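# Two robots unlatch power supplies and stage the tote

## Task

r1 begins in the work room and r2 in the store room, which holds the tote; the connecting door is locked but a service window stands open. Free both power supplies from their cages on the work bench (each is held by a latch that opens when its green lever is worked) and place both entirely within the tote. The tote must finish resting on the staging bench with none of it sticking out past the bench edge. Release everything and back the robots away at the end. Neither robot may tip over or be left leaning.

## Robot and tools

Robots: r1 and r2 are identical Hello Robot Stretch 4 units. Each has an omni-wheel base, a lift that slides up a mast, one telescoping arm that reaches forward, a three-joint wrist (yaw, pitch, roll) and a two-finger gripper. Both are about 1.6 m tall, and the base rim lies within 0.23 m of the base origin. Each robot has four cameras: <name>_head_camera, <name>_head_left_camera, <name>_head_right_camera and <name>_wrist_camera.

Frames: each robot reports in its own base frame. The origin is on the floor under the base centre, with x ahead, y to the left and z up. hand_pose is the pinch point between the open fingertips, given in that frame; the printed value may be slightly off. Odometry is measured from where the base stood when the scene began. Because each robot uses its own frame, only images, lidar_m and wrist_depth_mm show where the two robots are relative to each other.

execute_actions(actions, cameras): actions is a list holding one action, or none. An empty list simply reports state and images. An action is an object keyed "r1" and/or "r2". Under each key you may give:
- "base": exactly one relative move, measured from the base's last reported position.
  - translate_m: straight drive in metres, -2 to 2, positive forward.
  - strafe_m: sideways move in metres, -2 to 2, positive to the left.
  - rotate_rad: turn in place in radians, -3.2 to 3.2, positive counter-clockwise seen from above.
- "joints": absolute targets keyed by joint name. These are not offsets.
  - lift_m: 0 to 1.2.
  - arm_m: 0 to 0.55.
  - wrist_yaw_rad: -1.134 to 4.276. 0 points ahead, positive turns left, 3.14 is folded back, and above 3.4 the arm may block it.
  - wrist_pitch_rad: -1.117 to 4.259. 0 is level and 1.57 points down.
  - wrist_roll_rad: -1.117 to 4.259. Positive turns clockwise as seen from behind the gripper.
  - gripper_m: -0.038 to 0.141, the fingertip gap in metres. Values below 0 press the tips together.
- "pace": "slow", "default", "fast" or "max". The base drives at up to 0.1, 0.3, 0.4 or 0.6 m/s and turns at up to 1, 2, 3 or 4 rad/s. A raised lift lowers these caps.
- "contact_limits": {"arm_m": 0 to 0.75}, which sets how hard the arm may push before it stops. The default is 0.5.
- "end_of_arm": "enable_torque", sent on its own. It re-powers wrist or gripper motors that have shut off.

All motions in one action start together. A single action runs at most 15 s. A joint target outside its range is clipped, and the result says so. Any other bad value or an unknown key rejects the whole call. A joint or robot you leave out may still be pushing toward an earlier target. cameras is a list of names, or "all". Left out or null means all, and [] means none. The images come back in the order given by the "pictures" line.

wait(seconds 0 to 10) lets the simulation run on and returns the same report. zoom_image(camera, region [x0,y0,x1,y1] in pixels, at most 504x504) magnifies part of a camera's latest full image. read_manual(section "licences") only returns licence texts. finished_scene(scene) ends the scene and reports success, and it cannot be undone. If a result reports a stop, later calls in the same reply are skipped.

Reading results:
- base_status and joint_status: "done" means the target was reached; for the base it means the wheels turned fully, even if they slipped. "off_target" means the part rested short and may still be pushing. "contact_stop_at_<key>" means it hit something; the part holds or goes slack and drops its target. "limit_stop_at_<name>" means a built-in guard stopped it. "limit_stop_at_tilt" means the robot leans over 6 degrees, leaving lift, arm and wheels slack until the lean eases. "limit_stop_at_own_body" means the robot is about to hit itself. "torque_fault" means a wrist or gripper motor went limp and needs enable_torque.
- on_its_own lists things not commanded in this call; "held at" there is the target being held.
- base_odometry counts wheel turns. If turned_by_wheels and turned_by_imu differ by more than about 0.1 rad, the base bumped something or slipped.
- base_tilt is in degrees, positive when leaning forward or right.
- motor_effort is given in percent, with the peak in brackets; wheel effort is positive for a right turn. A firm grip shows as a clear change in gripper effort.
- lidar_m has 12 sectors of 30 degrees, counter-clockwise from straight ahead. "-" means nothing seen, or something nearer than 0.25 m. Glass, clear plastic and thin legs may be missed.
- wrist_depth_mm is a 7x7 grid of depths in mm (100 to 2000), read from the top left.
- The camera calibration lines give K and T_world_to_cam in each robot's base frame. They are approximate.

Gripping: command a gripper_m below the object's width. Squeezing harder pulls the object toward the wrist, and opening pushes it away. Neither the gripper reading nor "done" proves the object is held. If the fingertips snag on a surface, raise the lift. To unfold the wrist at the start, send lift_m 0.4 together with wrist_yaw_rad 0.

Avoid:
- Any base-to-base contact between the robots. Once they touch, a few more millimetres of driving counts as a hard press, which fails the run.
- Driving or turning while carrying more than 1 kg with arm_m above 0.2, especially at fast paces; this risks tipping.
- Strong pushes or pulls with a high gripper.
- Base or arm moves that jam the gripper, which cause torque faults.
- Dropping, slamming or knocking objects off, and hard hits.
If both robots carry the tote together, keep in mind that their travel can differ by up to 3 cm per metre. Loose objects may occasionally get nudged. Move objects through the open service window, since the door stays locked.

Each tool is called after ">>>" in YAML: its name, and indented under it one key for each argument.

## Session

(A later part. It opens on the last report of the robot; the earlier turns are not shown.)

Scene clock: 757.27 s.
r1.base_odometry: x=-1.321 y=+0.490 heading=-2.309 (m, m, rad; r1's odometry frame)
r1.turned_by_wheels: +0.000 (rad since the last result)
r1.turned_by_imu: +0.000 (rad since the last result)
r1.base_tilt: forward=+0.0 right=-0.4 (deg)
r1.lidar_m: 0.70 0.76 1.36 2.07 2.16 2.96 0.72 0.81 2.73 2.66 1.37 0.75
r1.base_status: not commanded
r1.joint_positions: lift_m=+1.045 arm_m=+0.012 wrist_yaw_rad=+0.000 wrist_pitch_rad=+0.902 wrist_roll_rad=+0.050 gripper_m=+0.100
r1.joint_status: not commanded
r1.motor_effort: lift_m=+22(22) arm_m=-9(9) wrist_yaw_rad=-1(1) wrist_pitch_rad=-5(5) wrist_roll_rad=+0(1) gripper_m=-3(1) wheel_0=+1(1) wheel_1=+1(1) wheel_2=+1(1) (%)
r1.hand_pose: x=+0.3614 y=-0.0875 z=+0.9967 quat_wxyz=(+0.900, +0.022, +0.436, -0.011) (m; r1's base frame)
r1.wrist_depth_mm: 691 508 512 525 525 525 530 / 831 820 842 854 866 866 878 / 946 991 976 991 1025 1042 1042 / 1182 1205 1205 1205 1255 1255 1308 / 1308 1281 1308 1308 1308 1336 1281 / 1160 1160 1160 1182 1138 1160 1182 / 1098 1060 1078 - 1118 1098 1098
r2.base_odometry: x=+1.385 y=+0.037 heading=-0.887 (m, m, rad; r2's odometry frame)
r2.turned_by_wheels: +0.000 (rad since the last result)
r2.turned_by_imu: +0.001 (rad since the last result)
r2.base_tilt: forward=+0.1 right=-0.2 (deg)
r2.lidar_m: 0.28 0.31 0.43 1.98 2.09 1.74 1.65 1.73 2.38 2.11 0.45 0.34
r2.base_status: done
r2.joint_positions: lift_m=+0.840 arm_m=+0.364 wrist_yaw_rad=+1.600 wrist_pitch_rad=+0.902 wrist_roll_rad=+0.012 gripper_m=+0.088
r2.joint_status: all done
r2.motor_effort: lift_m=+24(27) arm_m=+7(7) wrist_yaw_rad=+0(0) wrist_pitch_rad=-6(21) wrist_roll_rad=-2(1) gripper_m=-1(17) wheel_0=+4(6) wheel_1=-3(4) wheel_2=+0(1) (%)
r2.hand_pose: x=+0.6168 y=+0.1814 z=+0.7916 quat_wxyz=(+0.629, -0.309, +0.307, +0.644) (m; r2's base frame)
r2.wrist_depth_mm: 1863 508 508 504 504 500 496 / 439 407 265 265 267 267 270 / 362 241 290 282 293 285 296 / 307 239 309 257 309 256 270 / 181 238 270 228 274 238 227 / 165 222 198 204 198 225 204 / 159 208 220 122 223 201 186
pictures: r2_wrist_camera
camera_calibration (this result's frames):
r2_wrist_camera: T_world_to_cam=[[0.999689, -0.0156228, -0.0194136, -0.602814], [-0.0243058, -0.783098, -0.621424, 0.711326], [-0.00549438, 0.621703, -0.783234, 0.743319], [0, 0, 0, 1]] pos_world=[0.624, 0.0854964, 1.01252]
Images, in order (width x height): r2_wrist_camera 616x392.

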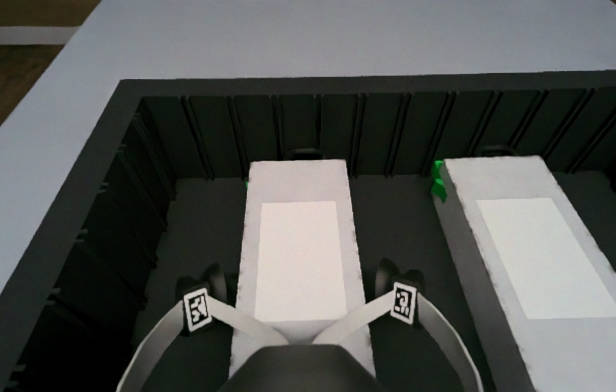

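>>> execute_actions:
  actions:
    - {"r2":{"joints":{"lift_m":0.96}}}
  cameras: []

>>> execute_actions:
  actions:
    - {"r2":{"base":{"translate_m":-0.3},"joints":{"arm_m":0.01},"pace":"fast"}}
  cameras: ["r2_head_camera"]

>>> zoom_image:
  camera: "r2_head_camera"
  region: [80, 230, 300, 400]

Scene clock: 758.93 s.
r1.base_odometry: x=-1.321 y=+0.490 heading=-2.309 (m, m, rad; r1's odometry frame)
r1.turned_by_wheels: +0.000 (rad since the last result)
r1.turned_by_imu: +0.000 (rad since the last result)
r1.base_tilt: forward=-0.1 right=-0.3 (deg)
r1.lidar_m: 0.70 0.80 1.34 2.07 2.15 2.97 0.74 0.81 2.76 2.68 1.35 0.74
r1.base_status: not commanded
r1.joint_positions: lift_m=+1.045 arm_m=+0.012 wrist_yaw_rad=+0.000 wrist_pitch_rad=+0.902 wrist_roll_rad=+0.050 gripper_m=+0.100
r1.joint_status: not commanded
r1.motor_effort: lift_m=+23(22) arm_m=-9(9) wrist_yaw_rad=-1(1) wrist_pitch_rad=-5(5) wrist_roll_rad=+0(0) gripper_m=-1(0) wheel_0=+0(1) wheel_1=+1(1) wheel_2=+1(1) (%)
r1.hand_pose: x=+0.3614 y=-0.0875 z=+0.9967 quat_wxyz=(+0.900, +0.022, +0.436, -0.011) (m; r1's base frame)
r1.wrist_depth_mm: 691 504 521 525 525 525 535 / 809 820 831 831 854 854 854 / 946 976 991 1008 1025 1025 1042 / 1160 1182 1205 1229 1229 1281 1255 / 1281 1281 1281 1281 1336 1308 1336 / 1160 1160 1138 1205 1160 1229 1229 / 1098 1078 1078 - 1138 1118 1118
r2.base_odometry: x=+1.385 y=+0.037 heading=-0.887 (m, m, rad; r2's odometry frame)
r2.turned_by_wheels: +0.000 (rad since the last result)
r2.turned_by_imu: +0.000 (rad since the last result)
r2.base_tilt: forward=+0.1 right=-0.2 (deg)
r2.lidar_m: 0.27 0.29 0.44 1.98 2.09 1.72 1.67 1.73 2.34 2.10 0.44 0.32
r2.base_status: not commanded
r2.joint_positions: lift_m=+0.960 arm_m=+0.364 wrist_yaw_rad=+1.600 wrist_pitch_rad=+0.902 wrist_roll_rad=+0.012 gripper_m=+0.088
r2.joint_status: all done
r2.motor_effort: lift_m=+23(24) arm_m=+7(8) wrist_yaw_rad=+0(0) wrist_pitch_rad=-5(6) wrist_roll_rad=-1(3) gripper_m=-2(3) wheel_0=+4(4) wheel_1=-3(3) wheel_2=+0(0) (%)
r2.hand_pose: x=+0.6168 y=+0.1814 z=+0.9117 quat_wxyz=(+0.629, -0.309, +0.307, +0.644) (m; r2's base frame)
r2.wrist_depth_mm: 1983 1921 759 759 750 750 - / 1983 676 627 634 627 627 668 / 1661 539 539 539 535 539 530 / 1464 469 366 364 362 364 362 / 430 407 397 368 392 397 368 / 377 362 199 329 200 329 362 / 343 274 336 122 336 293 336
pictures: none
No camera images: the call's "cameras" was empty. Leave "cameras" out to get every camera's image.

Scene clock: 761.20 s.
r1.base_odometry: x=-1.321 y=+0.490 heading=-2.309 (m, m, rad; r1's odometry frame)
r1.turned_by_wheels: +0.000 (rad since the last result)
r1.turned_by_imu: +0.000 (rad since the last result)
r1.base_tilt: forward=+0.0 right=-0.4 (deg)
r1.lidar_m: 0.70 0.80 1.32 2.06 2.15 2.95 0.74 0.81 2.72 2.68 1.35 0.75
r1.base_status: not commanded
r1.joint_positions: lift_m=+1.045 arm_m=+0.012 wrist_yaw_rad=+0.000 wrist_pitch_rad=+0.902 wrist_roll_rad=+0.050 gripper_m=+0.100
r1.joint_status: not commanded
r1.motor_effort: lift_m=+22(22) arm_m=-9(9) wrist_yaw_rad=+0(0) wrist_pitch_rad=-5(5) wrist_roll_rad=+0(1) gripper_m=+0(1) wheel_0=+1(1) wheel_1=+2(1) wheel_2=+1(1) (%)
r1.hand_pose: x=+0.3614 y=-0.0875 z=+0.9967 quat_wxyz=(+0.900, +0.022, +0.436, -0.011) (m; r1's base frame)
r1.wrist_depth_mm: 691 504 517 521 530 525 535 / 820 831 842 854 866 866 866 / 960 991 991 991 1042 1008 1025 / 1182 1182 1205 1182 1182 1229 1308 / 1281 1281 1281 1281 1308 1336 1308 / 1160 1160 1160 1182 1138 1205 1205 / 1060 1060 1098 - 1118 1098 1098
r2.base_odometry: x=+1.196 y=+0.269 heading=-0.888 (m, m, rad; r2's odometry frame)
r2.turned_by_wheels: +0.000 (rad since the last result)
r2.turned_by_imu: +0.000 (rad since the last result)
r2.base_tilt: forward=+0.1 right=-0.2 (deg)
r2.lidar_m: 0.59 0.62 0.86 1.98 1.99 1.43 1.36 1.42 1.89 2.14 2.18 0.64
r2.base_status: done
r2.joint_positions: lift_m=+0.960 arm_m=+0.011 wrist_yaw_rad=+1.600 wrist_pitch_rad=+0.902 wrist_roll_rad=+0.012 gripper_m=+0.088
r2.joint_status: all done
r2.motor_effort: lift_m=+22(23) arm_m=-7(13) wrist_yaw_rad=+0(0) wrist_pitch_rad=-5(5) wrist_roll_rad=-3(2) gripper_m=-2(2) wheel_0=-3(8) wheel_1=-2(7) wheel_2=+1(13) (%)
r2.hand_pose: x=+0.2644 y=+0.1814 z=+0.9117 quat_wxyz=(+0.629, -0.309, +0.307, +0.644) (m; r2's base frame)
r2.wrist_depth_mm: 1921 1921 1921 1921 1983 788 750 / 1983 1921 1983 1983 1983 878 627 / 1708 1708 1661 1661 1708 1618 544 / 1464 1464 1464 1464 1430 1464 496 / 1281 1336 1281 1308 1308 1308 1281 / 1182 1160 198 1182 199 1182 1160 / 1078 1042 1078 122 1042 1042 1060
pictures: r2_head_camera
Images, in order (width x height): r2_head_camera 420x560.

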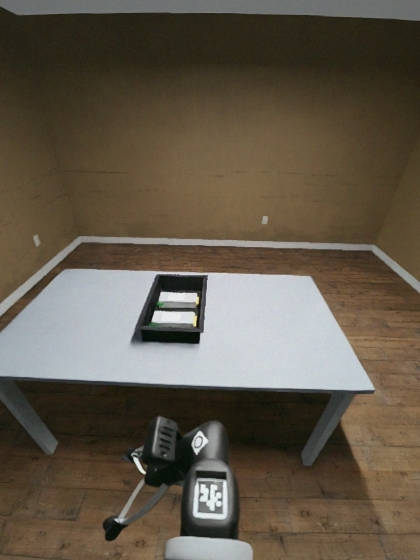

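Region (80, 230, 300, 400) of r2_head_camera's 420x560 image, scaled by 2.291, with more detail than that image has; it fills the top 389 rows of this view, and the rest is white.

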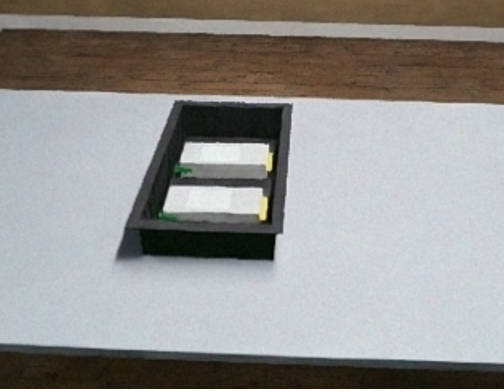

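>>> finished_scene:
  scene: 2

The scene is finished: the task was done.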